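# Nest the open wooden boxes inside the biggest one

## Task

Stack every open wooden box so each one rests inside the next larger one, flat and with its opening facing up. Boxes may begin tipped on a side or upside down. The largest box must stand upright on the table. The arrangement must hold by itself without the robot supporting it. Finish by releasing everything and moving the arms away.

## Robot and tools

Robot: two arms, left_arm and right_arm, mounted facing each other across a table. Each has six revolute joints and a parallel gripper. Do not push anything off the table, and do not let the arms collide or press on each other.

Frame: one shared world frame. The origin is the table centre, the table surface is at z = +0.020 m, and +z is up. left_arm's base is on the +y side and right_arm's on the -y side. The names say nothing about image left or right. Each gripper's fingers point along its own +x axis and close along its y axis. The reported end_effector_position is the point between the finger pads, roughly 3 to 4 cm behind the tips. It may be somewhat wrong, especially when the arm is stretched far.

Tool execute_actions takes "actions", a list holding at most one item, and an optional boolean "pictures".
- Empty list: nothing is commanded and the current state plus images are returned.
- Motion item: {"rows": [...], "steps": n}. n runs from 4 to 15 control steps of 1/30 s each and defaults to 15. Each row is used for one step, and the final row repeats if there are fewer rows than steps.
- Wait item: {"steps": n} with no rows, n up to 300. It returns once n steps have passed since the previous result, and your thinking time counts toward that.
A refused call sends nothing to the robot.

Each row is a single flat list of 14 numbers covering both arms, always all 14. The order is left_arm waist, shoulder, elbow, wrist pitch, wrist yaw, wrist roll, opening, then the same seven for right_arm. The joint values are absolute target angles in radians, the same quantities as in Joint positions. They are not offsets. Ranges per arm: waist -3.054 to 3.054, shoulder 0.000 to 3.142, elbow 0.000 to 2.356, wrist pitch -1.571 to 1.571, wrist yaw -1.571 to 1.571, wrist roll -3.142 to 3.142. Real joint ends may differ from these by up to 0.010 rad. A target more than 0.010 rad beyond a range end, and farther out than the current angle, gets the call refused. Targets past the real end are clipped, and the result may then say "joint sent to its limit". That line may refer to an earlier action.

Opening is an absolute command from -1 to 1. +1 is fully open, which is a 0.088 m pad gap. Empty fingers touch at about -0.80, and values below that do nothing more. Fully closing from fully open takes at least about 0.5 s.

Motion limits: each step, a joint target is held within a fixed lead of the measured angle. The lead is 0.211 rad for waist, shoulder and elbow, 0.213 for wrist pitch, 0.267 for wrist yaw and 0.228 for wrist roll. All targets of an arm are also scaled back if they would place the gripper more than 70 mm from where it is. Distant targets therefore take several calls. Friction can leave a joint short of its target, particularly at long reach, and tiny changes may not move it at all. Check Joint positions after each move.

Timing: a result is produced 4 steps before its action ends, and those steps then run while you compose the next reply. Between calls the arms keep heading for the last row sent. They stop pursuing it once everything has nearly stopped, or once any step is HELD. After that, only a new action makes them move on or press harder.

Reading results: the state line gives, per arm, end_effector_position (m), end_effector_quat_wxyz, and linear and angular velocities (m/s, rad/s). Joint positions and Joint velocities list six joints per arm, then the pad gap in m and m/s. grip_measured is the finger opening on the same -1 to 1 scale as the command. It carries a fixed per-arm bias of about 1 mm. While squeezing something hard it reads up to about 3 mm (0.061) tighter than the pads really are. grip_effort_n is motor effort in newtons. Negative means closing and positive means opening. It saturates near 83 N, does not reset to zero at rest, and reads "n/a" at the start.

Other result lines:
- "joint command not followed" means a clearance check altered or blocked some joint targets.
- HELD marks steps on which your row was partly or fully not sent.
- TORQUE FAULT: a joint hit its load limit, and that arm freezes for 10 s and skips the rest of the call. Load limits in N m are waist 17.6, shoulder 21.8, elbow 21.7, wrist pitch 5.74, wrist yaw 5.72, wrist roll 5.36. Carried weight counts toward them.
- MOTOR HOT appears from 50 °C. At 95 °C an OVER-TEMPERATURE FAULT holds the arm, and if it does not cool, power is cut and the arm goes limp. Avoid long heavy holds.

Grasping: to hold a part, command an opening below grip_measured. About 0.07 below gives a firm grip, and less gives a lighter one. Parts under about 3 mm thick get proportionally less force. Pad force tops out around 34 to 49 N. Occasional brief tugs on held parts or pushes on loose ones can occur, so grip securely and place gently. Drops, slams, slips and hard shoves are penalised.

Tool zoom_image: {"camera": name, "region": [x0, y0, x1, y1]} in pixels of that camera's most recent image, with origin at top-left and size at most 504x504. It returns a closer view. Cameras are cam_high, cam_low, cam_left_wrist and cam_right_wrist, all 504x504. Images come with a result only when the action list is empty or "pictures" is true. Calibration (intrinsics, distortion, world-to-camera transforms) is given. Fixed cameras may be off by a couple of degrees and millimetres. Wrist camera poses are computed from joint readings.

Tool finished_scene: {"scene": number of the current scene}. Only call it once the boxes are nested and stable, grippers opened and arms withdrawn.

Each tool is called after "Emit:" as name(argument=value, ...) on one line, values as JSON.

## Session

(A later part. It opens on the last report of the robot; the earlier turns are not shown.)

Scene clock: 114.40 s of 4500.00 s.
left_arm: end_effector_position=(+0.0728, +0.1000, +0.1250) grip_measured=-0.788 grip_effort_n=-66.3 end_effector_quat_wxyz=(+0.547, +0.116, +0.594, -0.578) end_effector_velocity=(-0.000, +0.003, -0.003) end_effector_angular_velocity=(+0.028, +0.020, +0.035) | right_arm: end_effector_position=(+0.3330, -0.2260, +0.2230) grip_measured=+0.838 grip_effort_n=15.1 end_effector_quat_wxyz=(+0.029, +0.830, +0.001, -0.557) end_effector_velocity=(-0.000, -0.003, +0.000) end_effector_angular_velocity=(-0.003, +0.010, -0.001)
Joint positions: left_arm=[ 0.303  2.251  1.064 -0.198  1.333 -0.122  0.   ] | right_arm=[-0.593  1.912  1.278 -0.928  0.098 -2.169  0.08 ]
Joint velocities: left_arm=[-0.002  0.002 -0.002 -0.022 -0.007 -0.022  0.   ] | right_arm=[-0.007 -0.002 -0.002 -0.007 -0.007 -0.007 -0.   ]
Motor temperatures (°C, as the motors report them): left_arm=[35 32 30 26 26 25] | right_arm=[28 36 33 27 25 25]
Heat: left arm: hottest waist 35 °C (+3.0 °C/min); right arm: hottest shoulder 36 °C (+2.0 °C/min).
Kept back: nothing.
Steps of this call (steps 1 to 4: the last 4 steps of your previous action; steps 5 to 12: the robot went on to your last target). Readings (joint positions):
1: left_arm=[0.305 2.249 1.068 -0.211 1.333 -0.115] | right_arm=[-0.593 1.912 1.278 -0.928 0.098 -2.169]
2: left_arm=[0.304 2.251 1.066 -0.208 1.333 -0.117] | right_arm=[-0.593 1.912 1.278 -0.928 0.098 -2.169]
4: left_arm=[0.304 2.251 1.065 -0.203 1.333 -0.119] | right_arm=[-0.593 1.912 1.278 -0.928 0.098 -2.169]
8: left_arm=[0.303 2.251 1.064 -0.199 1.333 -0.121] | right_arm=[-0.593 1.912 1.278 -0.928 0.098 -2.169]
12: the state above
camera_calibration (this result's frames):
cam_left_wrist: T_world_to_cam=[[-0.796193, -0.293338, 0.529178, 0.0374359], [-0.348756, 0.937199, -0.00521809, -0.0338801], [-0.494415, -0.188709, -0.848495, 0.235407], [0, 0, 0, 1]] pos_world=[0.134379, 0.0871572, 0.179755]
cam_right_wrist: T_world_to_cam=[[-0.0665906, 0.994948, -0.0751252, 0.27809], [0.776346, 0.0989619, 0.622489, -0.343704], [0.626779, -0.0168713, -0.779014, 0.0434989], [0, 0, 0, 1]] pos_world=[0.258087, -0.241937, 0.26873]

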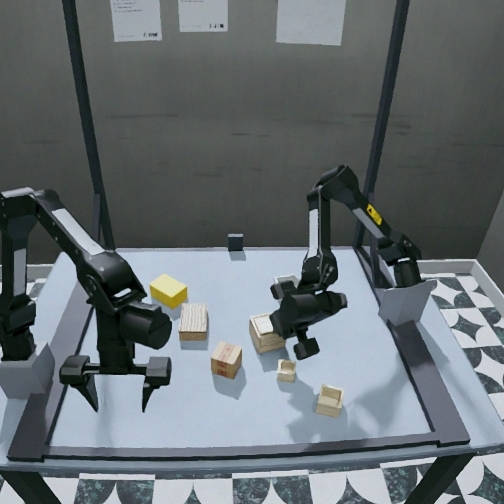

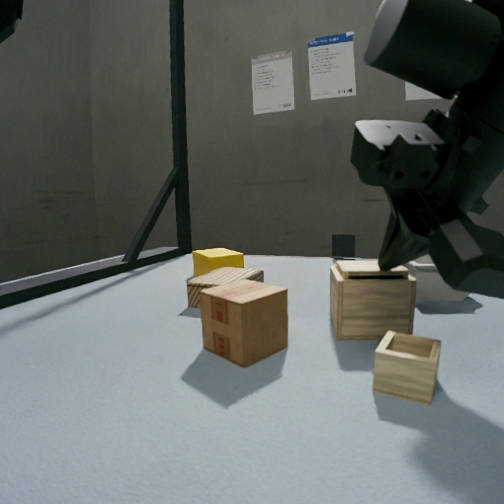

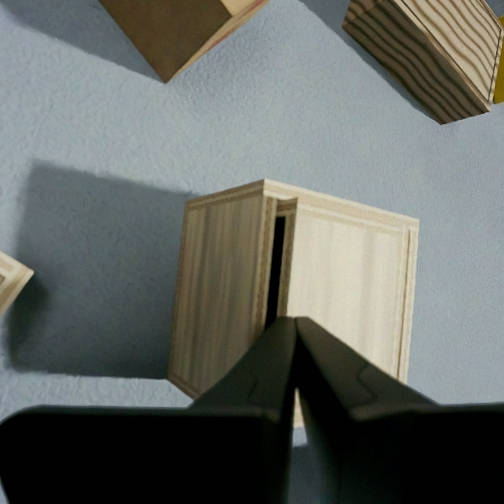

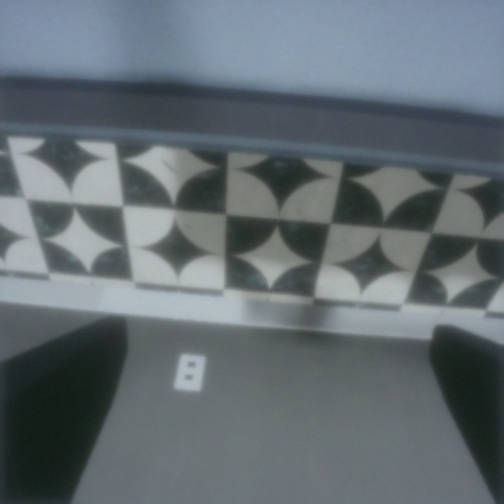

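Emit:
execute_actions(actions=[{"rows":[[0.325,2.251,1.064,-0.198,1.333,-0.122,-0.8,-0.593,1.912,1.278,-0.928,0.098,-2.169,0.84],[0.325,2.251,1.064,-0.198,1.333,-0.122,-0.8,-0.593,1.912,1.278,-0.928,0.098,-2.169,0.84],[0.325,2.251,1.064,-0.198,1.333,-0.122,-0.8,-0.593,1.912,1.278,-0.928,0.098,-2.169,0.84],[0.325,2.251,1.064,-0.198,1.333,-0.122,-0.8,-0.593,1.912,1.278,-0.928,0.098,-2.169,0.84],[0.315,2.275,1.055,-0.17,1.333,-0.135,-0.8,-0.593,1.912,1.278,-0.928,0.098,-2.169,0.84],[0.315,2.275,1.055,-0.17,1.333,-0.135,-0.8,-0.593,1.912,1.278,-0.928,0.098,-2.169,0.84],[0.305,2.278,1.048,-0.155,1.333,-0.143,-0.8,-0.593,1.912,1.278,-0.928,0.098,-2.169,0.84]],"steps":15}])

Emit:
execute_actions(actions=[{"steps":12}], pictures=true)

Scene clock: 114.93 s of 4500.00 s.
left_arm: end_effector_position=(+0.0773, +0.1018, +0.1230) grip_measured=-0.788 grip_effort_n=-66.3 end_effector_quat_wxyz=(+0.550, +0.112, +0.593, -0.577) end_effector_velocity=(-0.005, +0.014, -0.033) end_effector_angular_velocity=(+0.071, +0.048, +0.026) | right_arm: end_effector_position=(+0.3330, -0.2260, +0.2230) grip_measured=+0.838 grip_effort_n=14.7 end_effector_quat_wxyz=(+0.029, +0.830, +0.001, -0.557) end_effector_velocity=(-0.005, -0.005, -0.001) end_effector_angular_velocity=(-0.020, +0.023, -0.011)
Joint positions: left_arm=[ 0.309  2.264  1.057 -0.166  1.333 -0.136  0.   ] | right_arm=[-0.593  1.912  1.278 -0.928  0.098 -2.169  0.08 ]
Joint velocities: left_arm=[-0.046  0.051 -0.046  0.051 -0.007 -0.037 -0.   ] | right_arm=[ 0.002 -0.002  0.002 -0.037 -0.007  0.007  0.   ]
Motor temperatures (°C, as the motors report them): left_arm=[35 32 30 26 26 25] | right_arm=[28 36 33 27 25 25]
Heat: left arm: hottest waist 35 °C (+3.0 °C/min); right arm: hottest shoulder 36 °C (+2.0 °C/min).
Steps of this call (steps 1 to 5: the robot went on to your last target; steps 6 to 16: the first 11 steps of this action). Readings (joint positions):
6: left_arm=[0.304 2.251 1.064 -0.197 1.333 -0.122] | right_arm=[-0.593 1.912 1.278 -0.928 0.098 -2.169]
7: left_arm=[0.305 2.251 1.064 -0.197 1.333 -0.122] | right_arm=[-0.593 1.912 1.278 -0.928 0.098 -2.169]
9: left_arm=[0.310 2.251 1.064 -0.197 1.333 -0.122] | right_arm=[-0.593 1.912 1.278 -0.928 0.098 -2.169]
13: left_arm=[0.314 2.257 1.062 -0.176 1.333 -0.130] | right_arm=[-0.593 1.912 1.278 -0.928 0.098 -2.169]
16: the state above

Scene clock: 115.33 s of 4500.00 s.
left_arm: end_effector_position=(+0.0773, +0.1023, +0.1211) grip_measured=-0.788 grip_effort_n=-66.3 end_effector_quat_wxyz=(+0.550, +0.112, +0.594, -0.577) end_effector_velocity=(-0.002, +0.001, -0.002) end_effector_angular_velocity=(+0.014, +0.003, +0.007) | right_arm: end_effector_position=(+0.3330, -0.2260, +0.2230) grip_measured=+0.838 grip_effort_n=14.7 end_effector_quat_wxyz=(+0.029, +0.830, +0.001, -0.557) end_effector_velocity=(+0.003, +0.001, +0.001) end_effector_angular_velocity=(+0.000, -0.010, +0.005)
Joint positions: left_arm=[ 0.307  2.267  1.054 -0.157  1.333 -0.14   0.   ] | right_arm=[-0.593  1.912  1.278 -0.928  0.098 -2.169  0.08 ]
Joint velocities: left_arm=[-0.007 -0.002 -0.002 -0.007 -0.007 -0.007 -0.   ] | right_arm=[-0.002  0.002  0.002  0.007  0.007 -0.007 -0.   ]
Motor temperatures (°C, as the motors report them): left_arm=[35 31 30 26 26 25] | right_arm=[28 36 33 27 25 25]
Heat: left arm: hottest waist 35 °C (+2.0 °C/min); right arm: hottest shoulder 36 °C (+2.0 °C/min).
Kept back: nothing.
Steps of this call (steps 1 to 4: the last 4 steps of your previous action; steps 5 to 12: the robot went on to your last target). Readings (joint positions):
1: left_arm=[0.308 2.265 1.055 -0.164 1.333 -0.137] | right_arm=[-0.593 1.912 1.278 -0.928 0.098 -2.169]
2: left_arm=[0.307 2.267 1.054 -0.163 1.333 -0.138] | right_arm=[-0.593 1.912 1.278 -0.928 0.098 -2.169]
4: left_arm=[0.307 2.267 1.054 -0.160 1.333 -0.138] | right_arm=[-0.593 1.912 1.278 -0.928 0.098 -2.169]
8: left_arm=[0.307 2.267 1.054 -0.158 1.333 -0.140] | right_arm=[-0.593 1.912 1.278 -0.928 0.098 -2.169]
12: the state above
camera_calibration (this result's frames):
cam_left_wrist: T_world_to_cam=[[-0.793431, -0.297905, 0.530772, 0.0437635], [-0.356131, 0.934402, -0.00791873, -0.033334], [-0.493596, -0.195308, -0.847477, 0.235219], [0, 0, 0, 1]] pos_world=[0.138955, 0.0901248, 0.17585]
cam_right_wrist: T_world_to_cam=[[-0.0665906, 0.994948, -0.0751252, 0.27809], [0.776346, 0.0989619, 0.622489, -0.343704], [0.626779, -0.0168713, -0.779014, 0.0434989], [0, 0, 0, 1]] pos_world=[0.258087, -0.241937, 0.26873]

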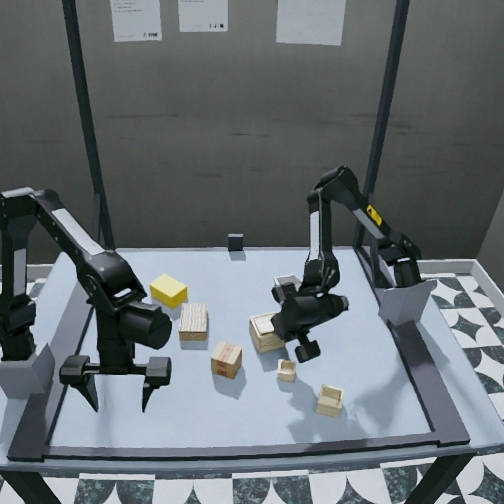

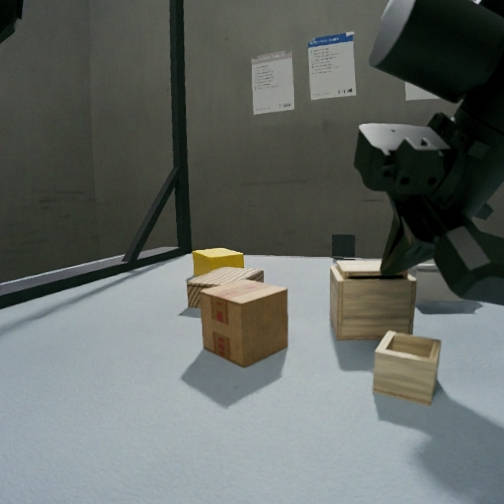

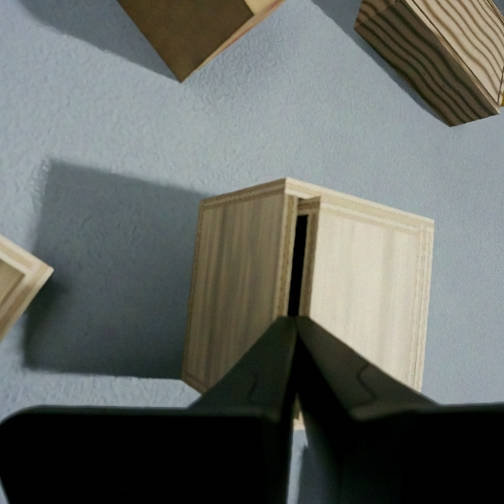

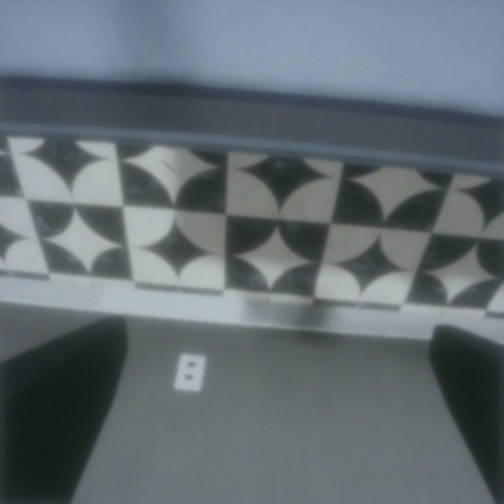

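Emit:
execute_actions(actions=[{"rows":[[0.3,2.275,1.054,-0.15,1.333,-0.145,-0.8,-0.593,1.912,1.278,-0.928,0.098,-2.169,0.84],[0.292,2.28,1.052,-0.14,1.333,-0.15,-0.8,-0.593,1.912,1.278,-0.928,0.098,-2.169,0.84],[0.284,2.284,1.05,-0.13,1.333,-0.155,-0.8,-0.593,1.912,1.278,-0.928,0.098,-2.169,0.84],[0.276,2.287,1.048,-0.122,1.333,-0.16,-0.8,-0.593,1.912,1.278,-0.928,0.098,-2.169,0.84],[0.268,2.29,1.046,-0.115,1.333,-0.163,-0.8,-0.593,1.912,1.278,-0.928,0.098,-2.169,0.84],[0.26,2.292,1.045,-0.11,1.333,-0.165,-0.8,-0.593,1.912,1.278,-0.928,0.098,-2.169,0.84]],"steps":15}])

Emit:
execute_actions(actions=[{"steps":12}], pictures=true)

Scene clock: 115.90 s of 4500.00 s.
left_arm: end_effector_position=(+0.0741, +0.0987, +0.1159) grip_measured=-0.788 grip_effort_n=-66.3 end_effector_quat_wxyz=(+0.543, +0.119, +0.593, -0.583) end_effector_velocity=(-0.003, +0.003, -0.004) end_effector_angular_velocity=(+0.025, +0.035, +0.032) | right_arm: end_effector_position=(+0.3330, -0.2260, +0.2230) grip_measured=+0.838 grip_effort_n=15.1 end_effector_quat_wxyz=(+0.029, +0.830, +0.001, -0.557) end_effector_velocity=(-0.000, -0.003, +0.000) end_effector_angular_velocity=(-0.003, +0.010, -0.001)
Joint positions: left_arm=[ 0.287  2.274  1.053 -0.118  1.337 -0.159  0.   ] | right_arm=[-0.593  1.912  1.278 -0.928  0.098 -2.169  0.08 ]
Joint velocities: left_arm=[-0.007  0.002 -0.007 -0.007  0.007 -0.037 -0.   ] | right_arm=[-0.007 -0.002 -0.002 -0.007 -0.007 -0.007 -0.   ]
Motor temperatures (°C, as the motors report them): left_arm=[35 31 30 26 26 25] | right_arm=[28 36 33 27 25 25]
Heat: left arm: hottest waist 35 °C (+2.0 °C/min); right arm: hottest shoulder 36 °C (+2.0 °C/min).
Steps of this call (steps 1 to 6: the robot went on to your last target; steps 7 to 17: the first 11 steps of this action). Readings (joint positions):
7: left_arm=[0.307 2.268 1.054 -0.156 1.333 -0.140] | right_arm=[-0.593 1.912 1.278 -0.928 0.098 -2.169]
8: left_arm=[0.306 2.268 1.054 -0.154 1.333 -0.141] | right_arm=[-0.593 1.912 1.278 -0.928 0.098 -2.169]
10: left_arm=[0.301 2.269 1.054 -0.144 1.333 -0.146] | right_arm=[-0.593 1.912 1.278 -0.928 0.098 -2.169]
14: left_arm=[0.288 2.274 1.054 -0.123 1.336 -0.156] | right_arm=[-0.593 1.912 1.278 -0.928 0.098 -2.169]
17: the state above

Scene clock: 116.30 s of 4500.00 s.
left_arm: end_effector_position=(+0.0741, +0.0987, +0.1159) grip_measured=-0.788 grip_effort_n=-66.3 end_effector_quat_wxyz=(+0.543, +0.118, +0.592, -0.583) end_effector_velocity=(-0.001, +0.000, +0.000) end_effector_angular_velocity=(+0.014, +0.006, +0.020) | right_arm: end_effector_position=(+0.3330, -0.2260, +0.2230) grip_measured=+0.838 grip_effort_n=14.7 end_effector_quat_wxyz=(+0.029, +0.830, +0.001, -0.557) end_effector_velocity=(+0.000, +0.002, +0.001) end_effector_angular_velocity=(+0.026, +0.012, -0.007)
Joint positions: left_arm=[ 0.287  2.274  1.052 -0.113  1.337 -0.162  0.   ] | right_arm=[-0.593  1.912  1.278 -0.928  0.098 -2.169  0.08 ]
Joint velocities: left_arm=[-0.002 -0.007 -0.002 -0.007 -0.007 -0.022  0.   ] | right_arm=[-0.007 -0.002  0.002  0.007 -0.022  0.007 -0.   ]
Motor temperatures (°C, as the motors report them): left_arm=[35 31 30 26 26 25] | right_arm=[28 36 33 27 25 25]
Heat: left arm: hottest waist 35 °C (+2.0 °C/min); right arm: hottest shoulder 36 °C (+2.0 °C/min).
Kept back: nothing.
Steps of this call (steps 1 to 4: the last 4 steps of your previous action; steps 5 to 12: the robot went on to your last target). Readings (joint positions):
1: left_arm=[0.287 2.274 1.053 -0.116 1.337 -0.160] | right_arm=[-0.593 1.912 1.278 -0.928 0.098 -2.169]
2: left_arm=[0.287 2.274 1.052 -0.116 1.337 -0.161] | right_arm=[-0.593 1.912 1.278 -0.928 0.098 -2.169]
4: left_arm=[0.287 2.274 1.052 -0.114 1.337 -0.161] | right_arm=[-0.593 1.912 1.278 -0.928 0.098 -2.169]
8: left_arm=[0.287 2.274 1.052 -0.113 1.337 -0.162] | right_arm=[-0.593 1.912 1.278 -0.928 0.098 -2.169]
12: the state above
camera_calibration (this result's frames):
cam_left_wrist: T_world_to_cam=[[-0.799612, -0.28022, 0.531128, 0.0416359], [-0.336007, 0.941817, -0.0089612, -0.0332675], [-0.497714, -0.185628, -0.847244, 0.227841], [0, 0, 0, 1]] pos_world=[0.135514, 0.0852929, 0.170625]
cam_right_wrist: T_world_to_cam=[[-0.0665906, 0.994948, -0.0751252, 0.27809], [0.776346, 0.0989619, 0.622489, -0.343704], [0.626779, -0.0168713, -0.779014, 0.0434989], [0, 0, 0, 1]] pos_world=[0.258087, -0.241937, 0.26873]

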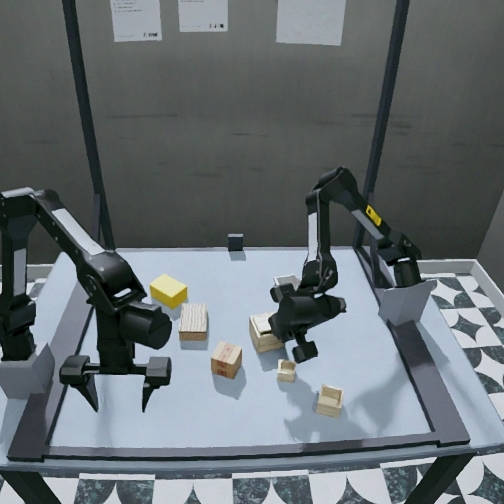

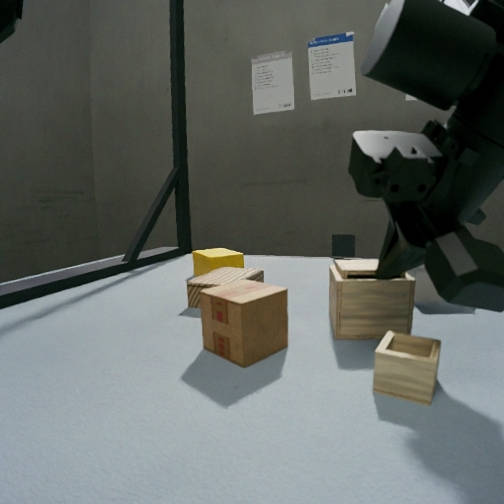

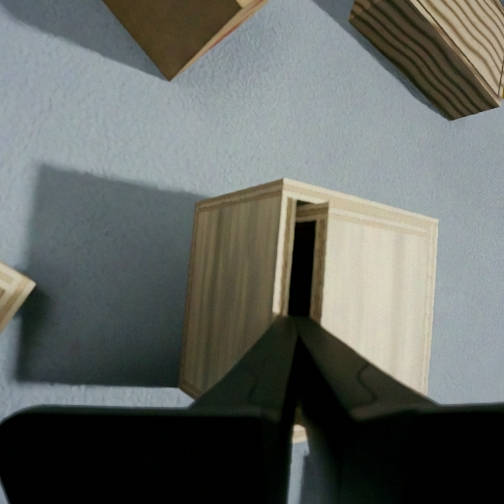

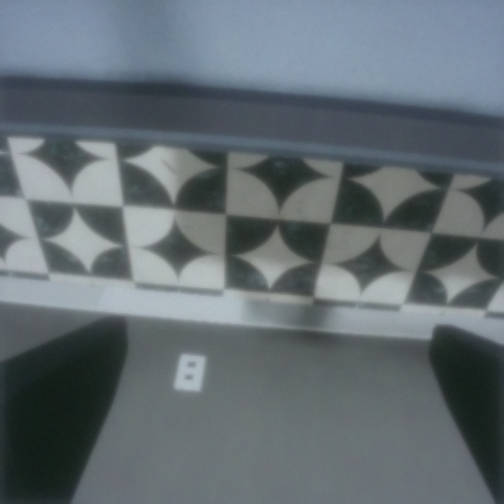

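Emit:
execute_actions(actions=[{"rows":[[0.287,2.265,1.058,-0.13,1.337,-0.152,-0.8,-0.593,1.912,1.278,-0.928,0.098,-2.169,0.84],[0.29,2.26,1.066,-0.15,1.337,-0.142,-0.8,-0.593,1.912,1.278,-0.928,0.098,-2.169,0.84],[0.295,2.255,1.074,-0.17,1.337,-0.132,-0.8,-0.593,1.912,1.278,-0.928,0.098,-2.169,0.84],[0.3,2.25,1.082,-0.19,1.337,-0.122,-0.8,-0.593,1.912,1.278,-0.928,0.098,-2.169,0.84],[0.305,2.245,1.09,-0.21,1.337,-0.112,-0.8,-0.593,1.912,1.278,-0.928,0.098,-2.169,0.84]],"steps":15}])

Emit:
execute_actions(actions=[{"steps":12}], pictures=true)

Scene clock: 116.83 s of 4500.00 s.
left_arm: end_effector_position=(+0.0732, +0.0971, +0.1235) grip_measured=-0.788 grip_effort_n=-66.3 end_effector_quat_wxyz=(+0.544, +0.117, +0.594, -0.581) end_effector_velocity=(+0.004, -0.015, +0.033) end_effector_angular_velocity=(-0.046, -0.056, +0.003) | right_arm: end_effector_position=(+0.3330, -0.2260, +0.2230) grip_measured=+0.838 grip_effort_n=15.6 end_effector_quat_wxyz=(+0.029, +0.830, +0.001, -0.557) end_effector_velocity=(-0.001, -0.002, -0.000) end_effector_angular_velocity=(-0.004, +0.010, +0.004)
Joint positions: left_arm=[ 0.297  2.263  1.078 -0.198  1.338 -0.12   0.   ] | right_arm=[-0.593  1.912  1.278 -0.928  0.098 -2.169  0.08 ]
Joint velocities: left_arm=[ 0.042 -0.066  0.046 -0.066 -0.022  0.007 -0.   ] | right_arm=[-0.002 -0.002 -0.002 -0.007 -0.007 -0.007 -0.   ]
Motor temperatures (°C, as the motors report them): left_arm=[35 31 30 26 26 25] | right_arm=[28 36 33 27 25 25]
Heat: left arm: hottest waist 35 °C (+2.0 °C/min); right arm: hottest shoulder 36 °C (+2.0 °C/min).
Steps of this call (steps 1 to 5: the robot went on to your last target; steps 6 to 16: the first 11 steps of this action). Readings (joint positions):
6: left_arm=[0.288 2.275 1.052 -0.113 1.338 -0.162] | right_arm=[-0.593 1.912 1.278 -0.928 0.098 -2.169]
7: left_arm=[0.288 2.275 1.052 -0.117 1.338 -0.161] | right_arm=[-0.593 1.912 1.278 -0.928 0.098 -2.169]
9: left_arm=[0.289 2.274 1.059 -0.139 1.338 -0.150] | right_arm=[-0.593 1.912 1.278 -0.928 0.098 -2.169]
13: left_arm=[0.292 2.269 1.072 -0.185 1.338 -0.127] | right_arm=[-0.593 1.912 1.278 -0.928 0.098 -2.169]
16: the state above

Scene clock: 117.23 s of 4500.00 s.
left_arm: end_effector_position=(+0.0732, +0.0962, +0.1259) grip_measured=-0.788 grip_effort_n=-66.3 end_effector_quat_wxyz=(+0.544, +0.117, +0.593, -0.582) end_effector_velocity=(+0.001, +0.001, -0.002) end_effector_angular_velocity=(+0.012, +0.004, +0.016) | right_arm: end_effector_position=(+0.3330, -0.2260, +0.2230) grip_measured=+0.838 grip_effort_n=15.1 end_effector_quat_wxyz=(+0.029, +0.830, +0.001, -0.557) end_effector_velocity=(-0.005, -0.001, -0.003) end_effector_angular_velocity=(-0.008, +0.026, +0.023)
Joint positions: left_arm=[ 0.3    2.259  1.083 -0.208  1.338 -0.115  0.   ] | right_arm=[-0.593  1.912  1.278 -0.928  0.098 -2.169  0.08 ]
Joint velocities: left_arm=[-0.002  0.002 -0.002  0.007 -0.007 -0.022  0.   ] | right_arm=[ 0.002 -0.002 -0.007 -0.007 -0.022 -0.022 -0.   ]
Motor temperatures (°C, as the motors report them): left_arm=[35 31 30 26 26 25] | right_arm=[28 36 33 27 25 25]
Heat: left arm: hottest waist 35 °C (+2.0 °C/min); right arm: hottest shoulder 36 °C (+1.0 °C/min).
Kept back: nothing.
Steps of this call (steps 1 to 4: the last 4 steps of your previous action; steps 5 to 12: the robot went on to your last target). Readings (joint positions):
1: left_arm=[0.298 2.261 1.080 -0.200 1.338 -0.119] | right_arm=[-0.593 1.912 1.278 -0.928 0.098 -2.169]
2: left_arm=[0.299 2.260 1.081 -0.202 1.338 -0.118] | right_arm=[-0.593 1.912 1.278 -0.928 0.098 -2.169]
4: left_arm=[0.300 2.259 1.083 -0.205 1.338 -0.117] | right_arm=[-0.593 1.912 1.278 -0.928 0.098 -2.169]
8: left_arm=[0.300 2.259 1.083 -0.208 1.338 -0.116] | right_arm=[-0.593 1.912 1.278 -0.928 0.098 -2.169]
12: the state above
camera_calibration (this result's frames):
cam_left_wrist: T_world_to_cam=[[-0.798409, -0.283868, 0.531, 0.0351962], [-0.339682, 0.940507, -0.0079562, -0.030826], [-0.497151, -0.186723, -0.847334, 0.235456], [0, 0, 0, 1]] pos_world=[0.134687, 0.0829483, 0.180576]
cam_right_wrist: T_world_to_cam=[[-0.0665906, 0.994948, -0.0751252, 0.27809], [0.776346, 0.0989619, 0.622489, -0.343704], [0.626779, -0.0168713, -0.779014, 0.0434989], [0, 0, 0, 1]] pos_world=[0.258087, -0.241937, 0.26873]

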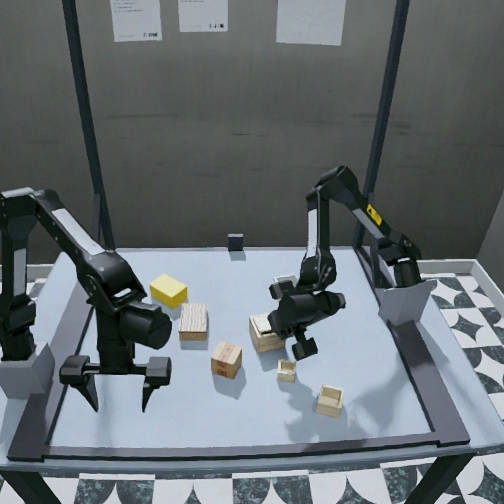

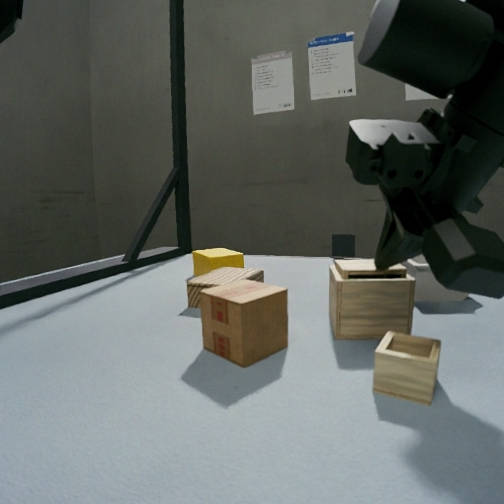

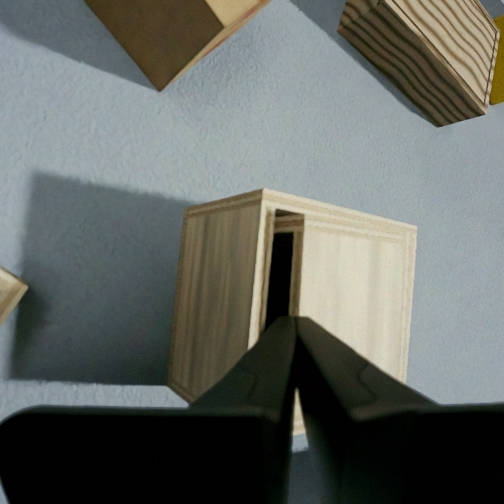

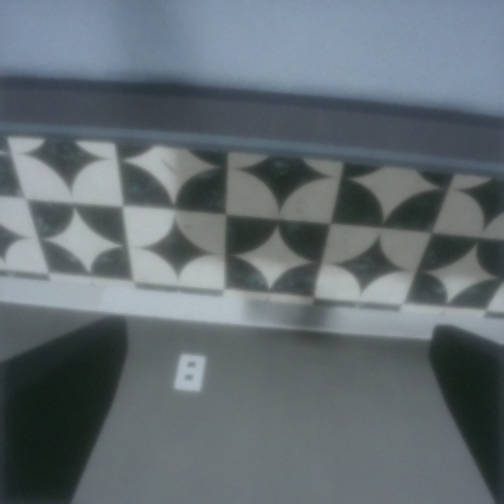

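Emit:
execute_actions(actions=[{"rows":[[0.298,2.268,1.075,-0.19,1.337,-0.125,-0.8,-0.593,1.912,1.278,-0.928,0.098,-2.169,0.84],[0.294,2.275,1.068,-0.165,1.337,-0.137,-0.8,-0.593,1.912,1.278,-0.928,0.098,-2.169,0.84],[0.29,2.28,1.06,-0.14,1.337,-0.15,-0.8,-0.593,1.912,1.278,-0.928,0.098,-2.169,0.84],[0.285,2.283,1.052,-0.115,1.337,-0.162,-0.8,-0.593,1.912,1.278,-0.928,0.098,-2.169,0.84],[0.28,2.285,1.05,-0.105,1.337,-0.166,-0.8,-0.593,1.912,1.278,-0.928,0.098,-2.169,0.84]],"steps":15}])

Emit:
execute_actions(actions=[{"rows":[[0.28,2.285,1.05,-0.105,1.337,-0.166,-0.7,-0.593,1.912,1.278,-0.928,0.098,-2.169,0.84],[0.28,2.285,1.05,-0.105,1.337,-0.166,-0.7,-0.593,1.912,1.278,-0.928,0.098,-2.169,0.84],[0.28,2.285,1.05,-0.105,1.337,-0.166,-0.65,-0.593,1.912,1.278,-0.928,0.098,-2.169,0.84],[0.28,2.285,1.05,-0.105,1.337,-0.166,-0.65,-0.593,1.912,1.278,-0.928,0.098,-2.169,0.84],[0.28,2.285,1.05,-0.105,1.337,-0.166,-0.6,-0.593,1.912,1.278,-0.928,0.098,-2.169,0.84],[0.28,2.285,1.05,-0.105,1.337,-0.166,-0.6,-0.593,1.912,1.278,-0.928,0.098,-2.169,0.84],[0.28,2.285,1.05,-0.105,1.337,-0.166,-0.55,-0.593,1.912,1.278,-0.928,0.098,-2.169,0.84],[0.28,2.285,1.05,-0.105,1.337,-0.166,-0.55,-0.593,1.912,1.278,-0.928,0.098,-2.169,0.84],[0.28,2.285,1.05,-0.105,1.337,-0.166,-0.5,-0.593,1.912,1.278,-0.928,0.098,-2.169,0.84]],"steps":15}])

Emit:
execute_actions(actions=[{"steps":10}], pictures=true)

Scene clock: 119.13 s of 4500.00 s.
left_arm: end_effector_position=(+0.0730, +0.0964, +0.1169) grip_measured=-0.788 grip_effort_n=-66.3 end_effector_quat_wxyz=(+0.541, +0.121, +0.590, -0.586) end_effector_velocity=(+0.002, -0.001, +0.000) end_effector_angular_velocity=(-0.008, -0.010, +0.006) | right_arm: end_effector_position=(+0.3330, -0.2260, +0.2230) grip_measured=+0.838 grip_effort_n=14.7 end_effector_quat_wxyz=(+0.029, +0.830, +0.001, -0.557) end_effector_velocity=(+0.000, +0.001, +0.000) end_effector_angular_velocity=(+0.008, +0.003, +0.008)
Joint positions: left_arm=[ 0.284  2.272  1.059 -0.117  1.339 -0.158  0.   ] | right_arm=[-0.593  1.912  1.278 -0.928  0.098 -2.169  0.08 ]
Joint velocities: left_arm=[ 0.002 -0.002 -0.012  0.051 -0.007 -0.037  0.   ] | right_arm=[-0.002 -0.002 -0.002  0.007 -0.007 -0.007  0.   ]
Motor temperatures (°C, as the motors report them): left_arm=[35 32 30 26 26 25] | right_arm=[28 36 33 27 25 25]
Heat: left arm: hottest waist 35 °C (+1.0 °C/min); right arm: hottest shoulder 36 °C (+1.0 °C/min).
Steps of this call (steps 1 to 30: the robot went on to your last target; steps 31 to 46: nothing new was sent; steps 47 to 57: the first 11 steps of this action). Readings (joint positions):
47: left_arm=[0.300 2.259 1.083 -0.208 1.338 -0.115] | right_arm=[-0.593 1.912 1.278 -0.928 0.098 -2.169]
48: left_arm=[0.300 2.259 1.082 -0.203 1.338 -0.116] | right_arm=[-0.593 1.912 1.278 -0.928 0.098 -2.169]
50: left_arm=[0.299 2.259 1.077 -0.175 1.338 -0.129] | right_arm=[-0.593 1.912 1.278 -0.928 0.098 -2.169]
54: left_arm=[0.287 2.267 1.064 -0.130 1.338 -0.151] | right_arm=[-0.593 1.912 1.278 -0.928 0.098 -2.169]
57: the state above

Scene clock: 119.63 s of 4500.00 s.
left_arm: end_effector_position=(+0.0721, +0.0958, +0.1185) grip_measured=-0.563 grip_effort_n=22.6 end_effector_quat_wxyz=(+0.538, +0.117, +0.590, -0.591) end_effector_velocity=(+0.004, +0.000, +0.008) end_effector_angular_velocity=(-0.020, -0.002, +0.011) | right_arm: end_effector_position=(+0.3330, -0.2260, +0.2230) grip_measured=+0.838 grip_effort_n=14.7 end_effector_quat_wxyz=(+0.029, +0.830, +0.001, -0.557) end_effector_velocity=(-0.001, +0.002, -0.000) end_effector_angular_velocity=(+0.012, +0.002, -0.001)
Joint positions: left_arm=[ 0.286  2.272  1.057 -0.107  1.353 -0.164  0.011] | right_arm=[-0.593  1.912  1.278 -0.928  0.098 -2.169  0.08 ]
Joint velocities: left_arm=[ 0.022 -0.007 -0.002  0.007  0.007 -0.007  0.023] | right_arm=[ 0.002 -0.002 -0.002  0.007 -0.007  0.007 -0.   ]
Motor temperatures (°C, as the motors report them): left_arm=[35 32 30 26 26 25] | right_arm=[28 36 33 27 25 25]
Heat: left arm: hottest waist 35 °C (+1.0 °C/min); right arm: hottest shoulder 36 °C (+1.0 °C/min).
Steps of this call (steps 1 to 4: the last 4 steps of your previous action; steps 5 to 15: the first 11 steps of this action). Readings (joint positions):
5: left_arm=[0.283 2.272 1.057 -0.110 1.339 -0.162] | right_arm=[-0.593 1.912 1.278 -0.928 0.098 -2.169]
6: left_arm=[0.283 2.272 1.057 -0.109 1.341 -0.162] | right_arm=[-0.593 1.912 1.278 -0.928 0.098 -2.169]
8: left_arm=[0.283 2.272 1.057 -0.108 1.343 -0.163] | right_arm=[-0.593 1.912 1.278 -0.928 0.098 -2.169]
12: left_arm=[0.284 2.272 1.057 -0.108 1.351 -0.164] | right_arm=[-0.593 1.912 1.278 -0.928 0.098 -2.169]
15: the state above

Scene clock: 119.97 s of 4500.00 s.
left_arm: end_effector_position=(+0.0721, +0.0958, +0.1191) grip_measured=-0.508 grip_effort_n=23.0 end_effector_quat_wxyz=(+0.537, +0.116, +0.590, -0.592) end_effector_velocity=(-0.001, -0.000, +0.002) end_effector_angular_velocity=(+0.000, +0.011, +0.006) | right_arm: end_effector_position=(+0.3330, -0.2260, +0.2230) grip_measured=+0.838 grip_effort_n=15.1 end_effector_quat_wxyz=(+0.029, +0.830, +0.001, -0.557) end_effector_velocity=(-0.004, +0.002, -0.000) end_effector_angular_velocity=(+0.014, +0.033, +0.010)
Joint positions: left_arm=[ 0.287  2.272  1.057 -0.106  1.355 -0.164  0.014] | right_arm=[-0.593  1.912  1.278 -0.928  0.098 -2.169  0.08 ]
Joint velocities: left_arm=[ 0.002 -0.002  0.002 -0.007  0.007 -0.007  0.001] | right_arm=[-0.002 -0.002  0.002 -0.007 -0.037 -0.007 -0.   ]
Motor temperatures (°C, as the motors report them): left_arm=[35 32 30 26 26 25] | right_arm=[28 36 33 27 25 25]
Heat: left arm: hottest waist 35 °C (+1.0 °C/min); right arm: hottest shoulder 36 °C (+1.0 °C/min).
Kept back: nothing.
Steps of this call (steps 1 to 4: the last 4 steps of your previous action; steps 5 to 10: the robot went on to your last target). Readings (joint positions):
1: left_arm=[0.287 2.272 1.057 -0.106 1.353 -0.164] | right_arm=[-0.593 1.912 1.278 -0.928 0.098 -2.169]
2: left_arm=[0.287 2.272 1.057 -0.106 1.353 -0.164] | right_arm=[-0.593 1.912 1.278 -0.928 0.098 -2.169]
4: left_arm=[0.287 2.272 1.057 -0.106 1.354 -0.164] | right_arm=[-0.593 1.912 1.278 -0.928 0.098 -2.169]
8: left_arm=[0.287 2.272 1.057 -0.106 1.355 -0.164] | right_arm=[-0.593 1.912 1.278 -0.928 0.098 -2.169]
10: the state above
camera_calibration (this result's frames):
cam_left_wrist: T_world_to_cam=[[-0.798766, -0.26121, 0.54198, 0.0343617], [-0.322604, 0.946336, -0.0193614, -0.0312563], [-0.507838, -0.19031, -0.840168, 0.229351], [0, 0, 0, 1]] pos_world=[0.133837, 0.0822025, 0.173465]
cam_right_wrist: T_world_to_cam=[[-0.0665906, 0.994948, -0.0751252, 0.27809], [0.776346, 0.0989619, 0.622489, -0.343704], [0.626779, -0.0168713, -0.779014, 0.0434989], [0, 0, 0, 1]] pos_world=[0.258087, -0.241937, 0.26873]

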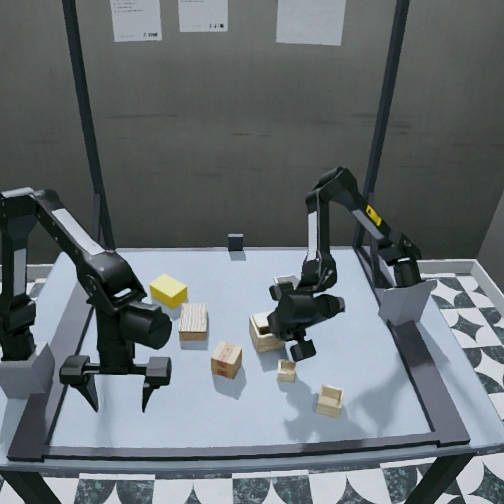

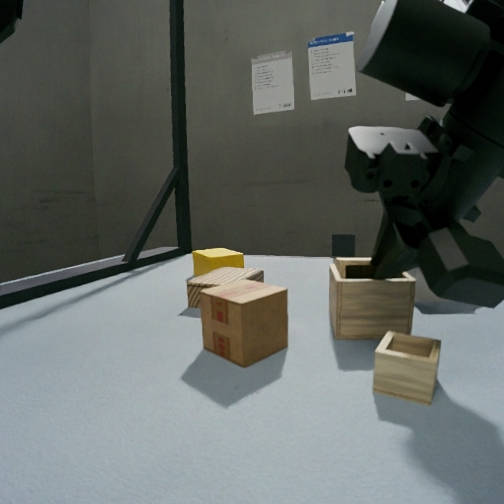

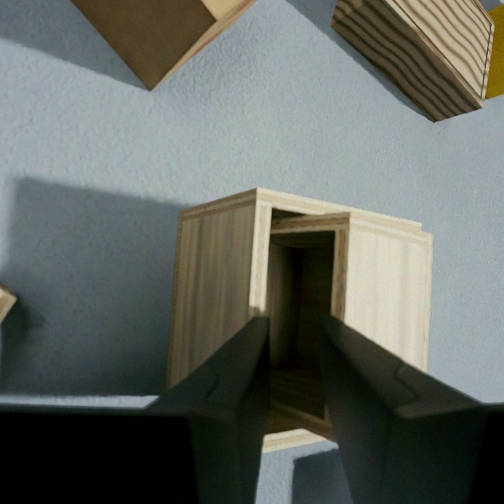

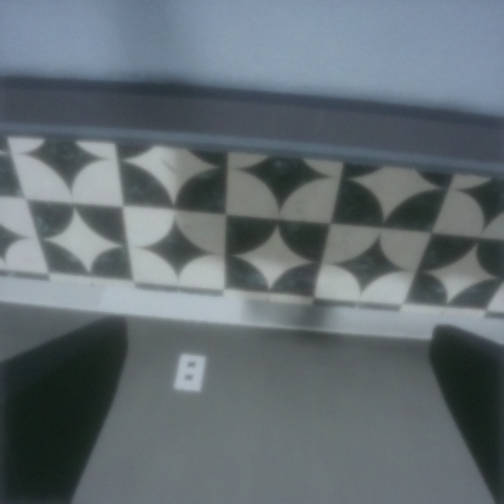

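Prying works. Push deeper and open further.

Emit:
execute_actions(actions=[{"rows":[[0.278,2.288,1.052,-0.1,1.35,-0.168,-0.47,-0.593,1.912,1.278,-0.928,0.098,-2.169,0.84],[0.278,2.288,1.052,-0.1,1.35,-0.168,-0.44,-0.593,1.912,1.278,-0.928,0.098,-2.169,0.84],[0.276,2.288,1.05,-0.098,1.35,-0.17,-0.41,-0.593,1.912,1.278,-0.928,0.098,-2.169,0.84],[0.276,2.288,1.05,-0.098,1.35,-0.17,-0.38,-0.593,1.912,1.278,-0.928,0.098,-2.169,0.84],[0.274,2.29,1.05,-0.095,1.35,-0.17,-0.35,-0.593,1.912,1.278,-0.928,0.098,-2.169,0.84],[0.274,2.29,1.05,-0.095,1.35,-0.17,-0.32,-0.593,1.912,1.278,-0.928,0.098,-2.169,0.84],[0.274,2.29,1.05,-0.095,1.35,-0.17,-0.29,-0.593,1.912,1.278,-0.928,0.098,-2.169,0.84],[0.274,2.29,1.05,-0.095,1.35,-0.17,-0.26,-0.593,1.912,1.278,-0.928,0.098,-2.169,0.84],[0.274,2.29,1.05,-0.095,1.35,-0.17,-0.23,-0.593,1.912,1.278,-0.928,0.098,-2.169,0.84],[0.274,2.29,1.05,-0.095,1.35,-0.17,-0.2,-0.593,1.912,1.278,-0.928,0.098,-2.169,0.84]],"steps":15}])

Emit:
execute_actions(actions=[{"steps":10}], pictures=true)

Scene clock: 120.60 s of 4500.00 s.
left_arm: end_effector_position=(+0.0729, +0.0958, +0.1173) grip_measured=-0.282 grip_effort_n=16.0 end_effector_quat_wxyz=(+0.538, +0.118, +0.589, -0.591) end_effector_velocity=(-0.017, +0.010, -0.048) end_effector_angular_velocity=(+0.120, +0.070, -0.003) | right_arm: end_effector_position=(+0.3330, -0.2260, +0.2230) grip_measured=+0.838 grip_effort_n=14.7 end_effector_quat_wxyz=(+0.029, +0.830, +0.001, -0.557) end_effector_velocity=(-0.004, -0.004, -0.001) end_effector_angular_velocity=(-0.023, +0.018, +0.019)
Joint positions: left_arm=[ 0.285  2.276  1.057 -0.096  1.351 -0.167  0.025] | right_arm=[-0.593  1.912  1.278 -0.928  0.098 -2.169  0.08 ]
Joint velocities: left_arm=[-0.1    0.071 -0.017  0.007 -0.007 -0.022  0.03 ] | right_arm=[ 0.002 -0.002 -0.002 -0.022 -0.007 -0.022  0.   ]
Motor temperatures (°C, as the motors report them): left_arm=[35 32 30 26 26 25] | right_arm=[28 36 33 27 25 25]
Heat: left arm: hottest waist 35 °C (+1.0 °C/min); right arm: hottest shoulder 36 °C (+1.0 °C/min).
Steps of this call (steps 1 to 8: the robot went on to your last target; steps 9 to 19: the first 11 steps of this action). Readings (joint positions):
9: left_arm=[0.287 2.272 1.057 -0.105 1.356 -0.164] | right_arm=[-0.593 1.912 1.278 -0.928 0.098 -2.169]
10: left_arm=[0.287 2.272 1.057 -0.104 1.358 -0.164] | right_arm=[-0.593 1.912 1.278 -0.928 0.098 -2.169]
12: left_arm=[0.287 2.272 1.057 -0.102 1.362 -0.165] | right_arm=[-0.593 1.912 1.278 -0.928 0.098 -2.169]
16: left_arm=[0.290 2.272 1.057 -0.097 1.360 -0.166] | right_arm=[-0.593 1.912 1.278 -0.928 0.098 -2.169]
19: the state above

Scene clock: 120.93 s of 4500.00 s.
left_arm: end_effector_position=(+0.0709, +0.0967, +0.1132) grip_measured=-0.208 grip_effort_n=16.0 end_effector_quat_wxyz=(+0.535, +0.120, +0.593, -0.589) end_effector_velocity=(-0.001, +0.000, +0.000) end_effector_angular_velocity=(+0.003, -0.008, -0.003) | right_arm: end_effector_position=(+0.3330, -0.2260, +0.2230) grip_measured=+0.838 grip_effort_n=15.1 end_effector_quat_wxyz=(+0.029, +0.830, +0.001, -0.557) end_effector_velocity=(-0.001, -0.002, -0.000) end_effector_angular_velocity=(+0.001, +0.010, -0.010)
Joint positions: left_arm=[ 0.275  2.281  1.054 -0.096  1.351 -0.167  0.029] | right_arm=[-0.593  1.912  1.278 -0.928  0.098 -2.169  0.08 ]
Joint velocities: left_arm=[-0.002 -0.007 -0.002 -0.007 -0.007  0.007  0.002] | right_arm=[-0.002 -0.002 -0.002 -0.007 -0.007  0.007 -0.   ]
Motor temperatures (°C, as the motors report them): left_arm=[35 32 30 26 26 25] | right_arm=[28 36 33 27 25 25]
Heat: left arm: hottest waist 35 °C (+1.0 °C/min); right arm: hottest shoulder 36 °C (+1.0 °C/min).
Kept back: nothing.
Steps of this call (steps 1 to 4: the last 4 steps of your previous action; steps 5 to 10: the robot went on to your last target). Readings (joint positions):
1: left_arm=[0.282 2.278 1.056 -0.096 1.351 -0.167] | right_arm=[-0.593 1.912 1.278 -0.928 0.098 -2.169]
2: left_arm=[0.279 2.280 1.055 -0.096 1.351 -0.167] | right_arm=[-0.593 1.912 1.278 -0.928 0.098 -2.169]
4: left_arm=[0.276 2.281 1.054 -0.096 1.351 -0.167] | right_arm=[-0.593 1.912 1.278 -0.928 0.098 -2.169]
8: left_arm=[0.275 2.281 1.054 -0.096 1.351 -0.167] | right_arm=[-0.593 1.912 1.278 -0.928 0.098 -2.169]
10: the state above
camera_calibration (this result's frames):
cam_left_wrist: T_world_to_cam=[[-0.798657, -0.264661, 0.540463, 0.0372877], [-0.319383, 0.947593, -0.00793029, -0.034278], [-0.51004, -0.178948, -0.84133, 0.223085], [0, 0, 0, 1]] pos_world=[0.132615, 0.0822709, 0.167264]
cam_right_wrist: T_world_to_cam=[[-0.0665906, 0.994948, -0.0751252, 0.27809], [0.776346, 0.0989619, 0.622489, -0.343704], [0.626779, -0.0168713, -0.779014, 0.0434989], [0, 0, 0, 1]] pos_world=[0.258087, -0.241937, 0.26873]

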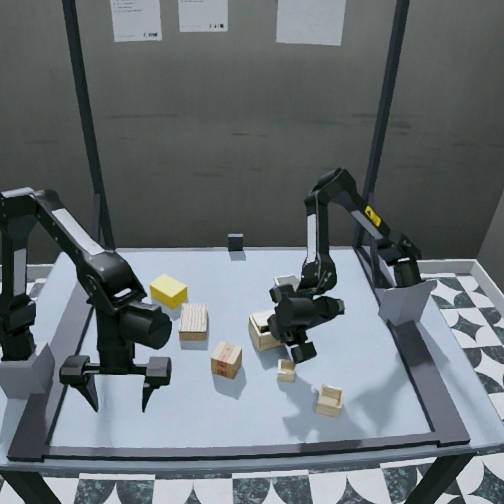

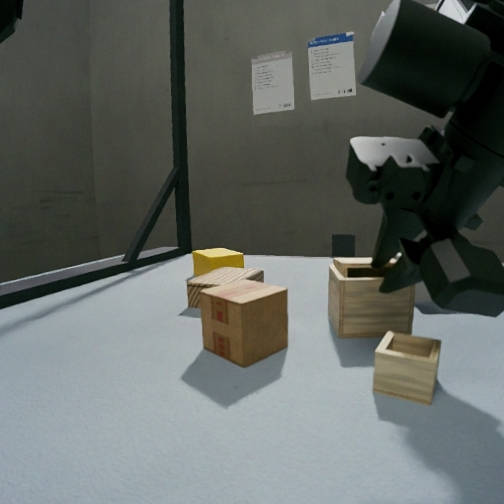

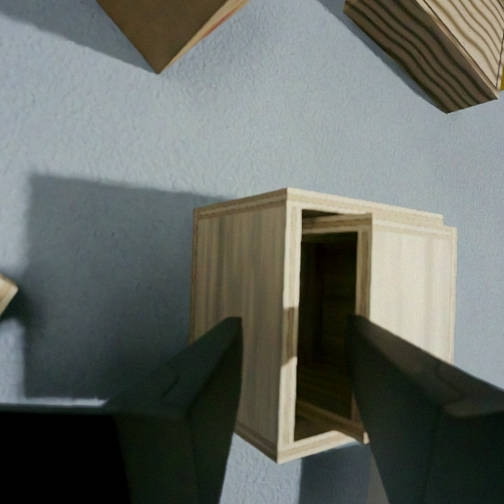

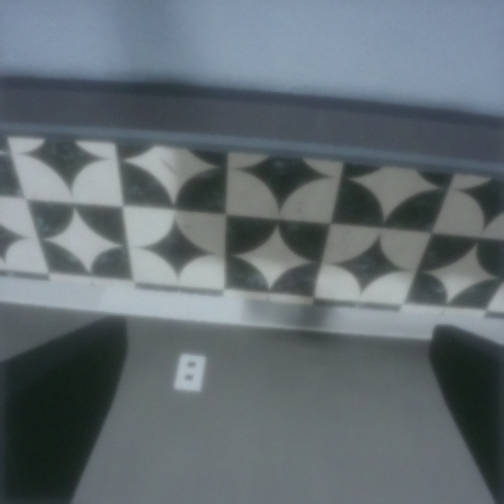

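Emit:
execute_actions(actions=[{"rows":[[0.275,2.27,1.062,-0.116,1.351,-0.157,-0.2,-0.593,1.912,1.278,-0.928,0.098,-2.169,0.84],[0.278,2.265,1.07,-0.136,1.351,-0.147,-0.2,-0.593,1.912,1.278,-0.928,0.098,-2.169,0.84],[0.281,2.26,1.078,-0.156,1.351,-0.137,-0.2,-0.593,1.912,1.278,-0.928,0.098,-2.169,0.84],[0.284,2.255,1.086,-0.176,1.351,-0.127,-0.2,-0.593,1.912,1.278,-0.928,0.098,-2.169,0.84],[0.287,2.25,1.094,-0.196,1.351,-0.117,-0.2,-0.593,1.912,1.278,-0.928,0.098,-2.169,0.84],[0.29,2.245,1.102,-0.216,1.351,-0.107,-0.2,-0.593,1.912,1.278,-0.928,0.098,-2.169,0.84],[0.293,2.24,1.11,-0.236,1.351,-0.097,-0.2,-0.593,1.912,1.278,-0.928,0.098,-2.169,0.84]],"steps":15}])

Emit:
execute_actions(actions=[{"steps":10}], pictures=true)

Scene clock: 121.63 s of 4500.00 s.
left_arm: end_effector_position=(+0.0683, +0.0921, +0.1251) grip_measured=-0.203 grip_effort_n=15.6 end_effector_quat_wxyz=(+0.535, +0.121, +0.593, -0.589) end_effector_velocity=(-0.006, -0.034, +0.054) end_effector_angular_velocity=(-0.080, -0.096, -0.062) | right_arm: end_effector_position=(+0.3330, -0.2260, +0.2230) grip_measured=+0.838 grip_effort_n=15.1 end_effector_quat_wxyz=(+0.029, +0.830, +0.001, -0.557) end_effector_velocity=(-0.005, -0.003, -0.000) end_effector_angular_velocity=(-0.005, +0.028, +0.004)
Joint positions: left_arm=[ 0.286  2.259  1.095 -0.213  1.351 -0.111  0.029] | right_arm=[-0.593  1.912  1.278 -0.928  0.098 -2.169  0.08 ]
Joint velocities: left_arm=[ 0.037 -0.115  0.11  -0.154 -0.022  0.066 -0.   ] | right_arm=[-0.002 -0.007 -0.002 -0.022 -0.022 -0.007 -0.   ]
Motor temperatures (°C, as the motors report them): left_arm=[35 32 30 26 26 25] | right_arm=[28 36 33 27 25 25]
Heat: left arm: hottest waist 35 °C (+1.0 °C/min); right arm: hottest shoulder 36 °C (+1.0 °C/min).
Steps of this call (steps 1 to 10: the robot went on to your last target; steps 11 to 21: the first 11 steps of this action). Readings (joint positions):
11: left_arm=[0.275 2.281 1.054 -0.097 1.351 -0.167] | right_arm=[-0.593 1.912 1.278 -0.928 0.098 -2.169]
12: left_arm=[0.275 2.281 1.055 -0.102 1.351 -0.166] | right_arm=[-0.593 1.912 1.278 -0.928 0.098 -2.169]
14: left_arm=[0.275 2.281 1.060 -0.126 1.351 -0.156] | right_arm=[-0.593 1.912 1.278 -0.928 0.098 -2.169]
18: left_arm=[0.280 2.272 1.080 -0.189 1.351 -0.124] | right_arm=[-0.593 1.912 1.278 -0.928 0.098 -2.169]
21: the state above

Scene clock: 121.97 s of 4500.00 s.
left_arm: end_effector_position=(+0.0673, +0.0905, +0.1284) grip_measured=-0.203 grip_effort_n=15.6 end_effector_quat_wxyz=(+0.536, +0.122, +0.592, -0.590) end_effector_velocity=(-0.001, -0.002, -0.001) end_effector_angular_velocity=(+0.009, -0.002, +0.001) | right_arm: end_effector_position=(+0.3330, -0.2260, +0.2230) grip_measured=+0.838 grip_effort_n=15.6 end_effector_quat_wxyz=(+0.029, +0.830, +0.001, -0.557) end_effector_velocity=(+0.001, +0.002, +0.003) end_effector_angular_velocity=(+0.007, -0.015, +0.012)
Joint positions: left_arm=[ 0.288  2.252  1.103 -0.233  1.351 -0.101  0.029] | right_arm=[-0.593  1.912  1.278 -0.928  0.098 -2.169  0.08 ]
Joint velocities: left_arm=[-0.007 -0.002  0.007 -0.007 -0.007 -0.007 -0.   ] | right_arm=[ 0.002 -0.007  0.002  0.007  0.007 -0.007 -0.   ]
Motor temperatures (°C, as the motors report them): left_arm=[35 32 30 26 26 25] | right_arm=[28 36 33 27 25 25]
Heat: left arm: hottest waist 35 °C (+1.0 °C/min); right arm: hottest shoulder 36 °C (+1.0 °C/min).
Kept back: nothing.
Steps of this call (steps 1 to 4: the last 4 steps of your previous action; steps 5 to 10: the robot went on to your last target). Readings (joint positions):
1: left_arm=[0.287 2.256 1.098 -0.217 1.351 -0.108] | right_arm=[-0.593 1.912 1.278 -0.928 0.098 -2.169]
2: left_arm=[0.288 2.254 1.100 -0.221 1.351 -0.106] | right_arm=[-0.593 1.912 1.278 -0.928 0.098 -2.169]
4: left_arm=[0.288 2.252 1.102 -0.227 1.351 -0.104] | right_arm=[-0.593 1.912 1.278 -0.928 0.098 -2.169]
8: left_arm=[0.288 2.252 1.102 -0.232 1.351 -0.101] | right_arm=[-0.593 1.912 1.278 -0.928 0.098 -2.169]
10: the state above
camera_calibration (this result's frames):
cam_left_wrist: T_world_to_cam=[[-0.802313, -0.261405, 0.536621, 0.0250294], [-0.315912, 0.948734, -0.0101691, -0.0294596], [-0.506452, -0.177684, -0.843762, 0.232987], [0, 0, 0, 1]] pos_world=[0.128771, 0.0758902, 0.182855]
cam_right_wrist: T_world_to_cam=[[-0.0665906, 0.994948, -0.0751252, 0.27809], [0.776346, 0.0989619, 0.622489, -0.343704], [0.626779, -0.0168713, -0.779014, 0.0434989], [0, 0, 0, 1]] pos_world=[0.258087, -0.241937, 0.26873]

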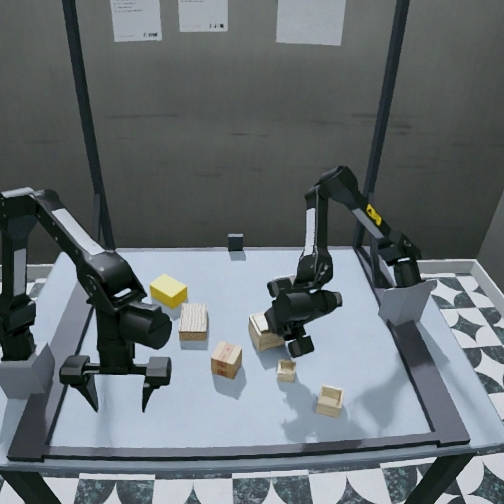

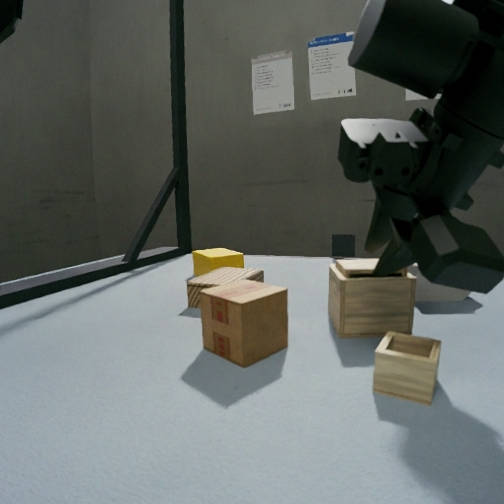

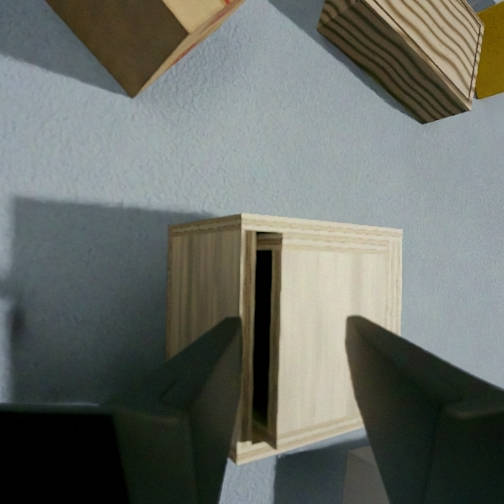

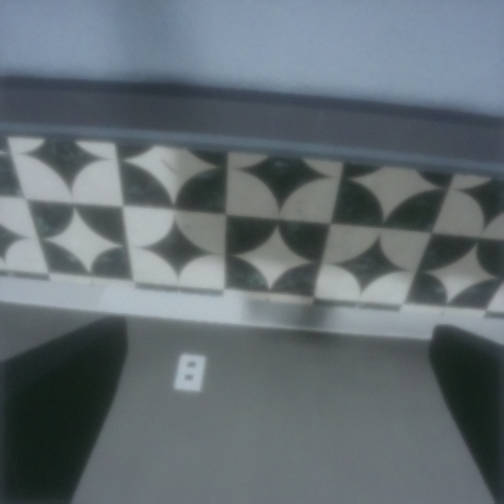

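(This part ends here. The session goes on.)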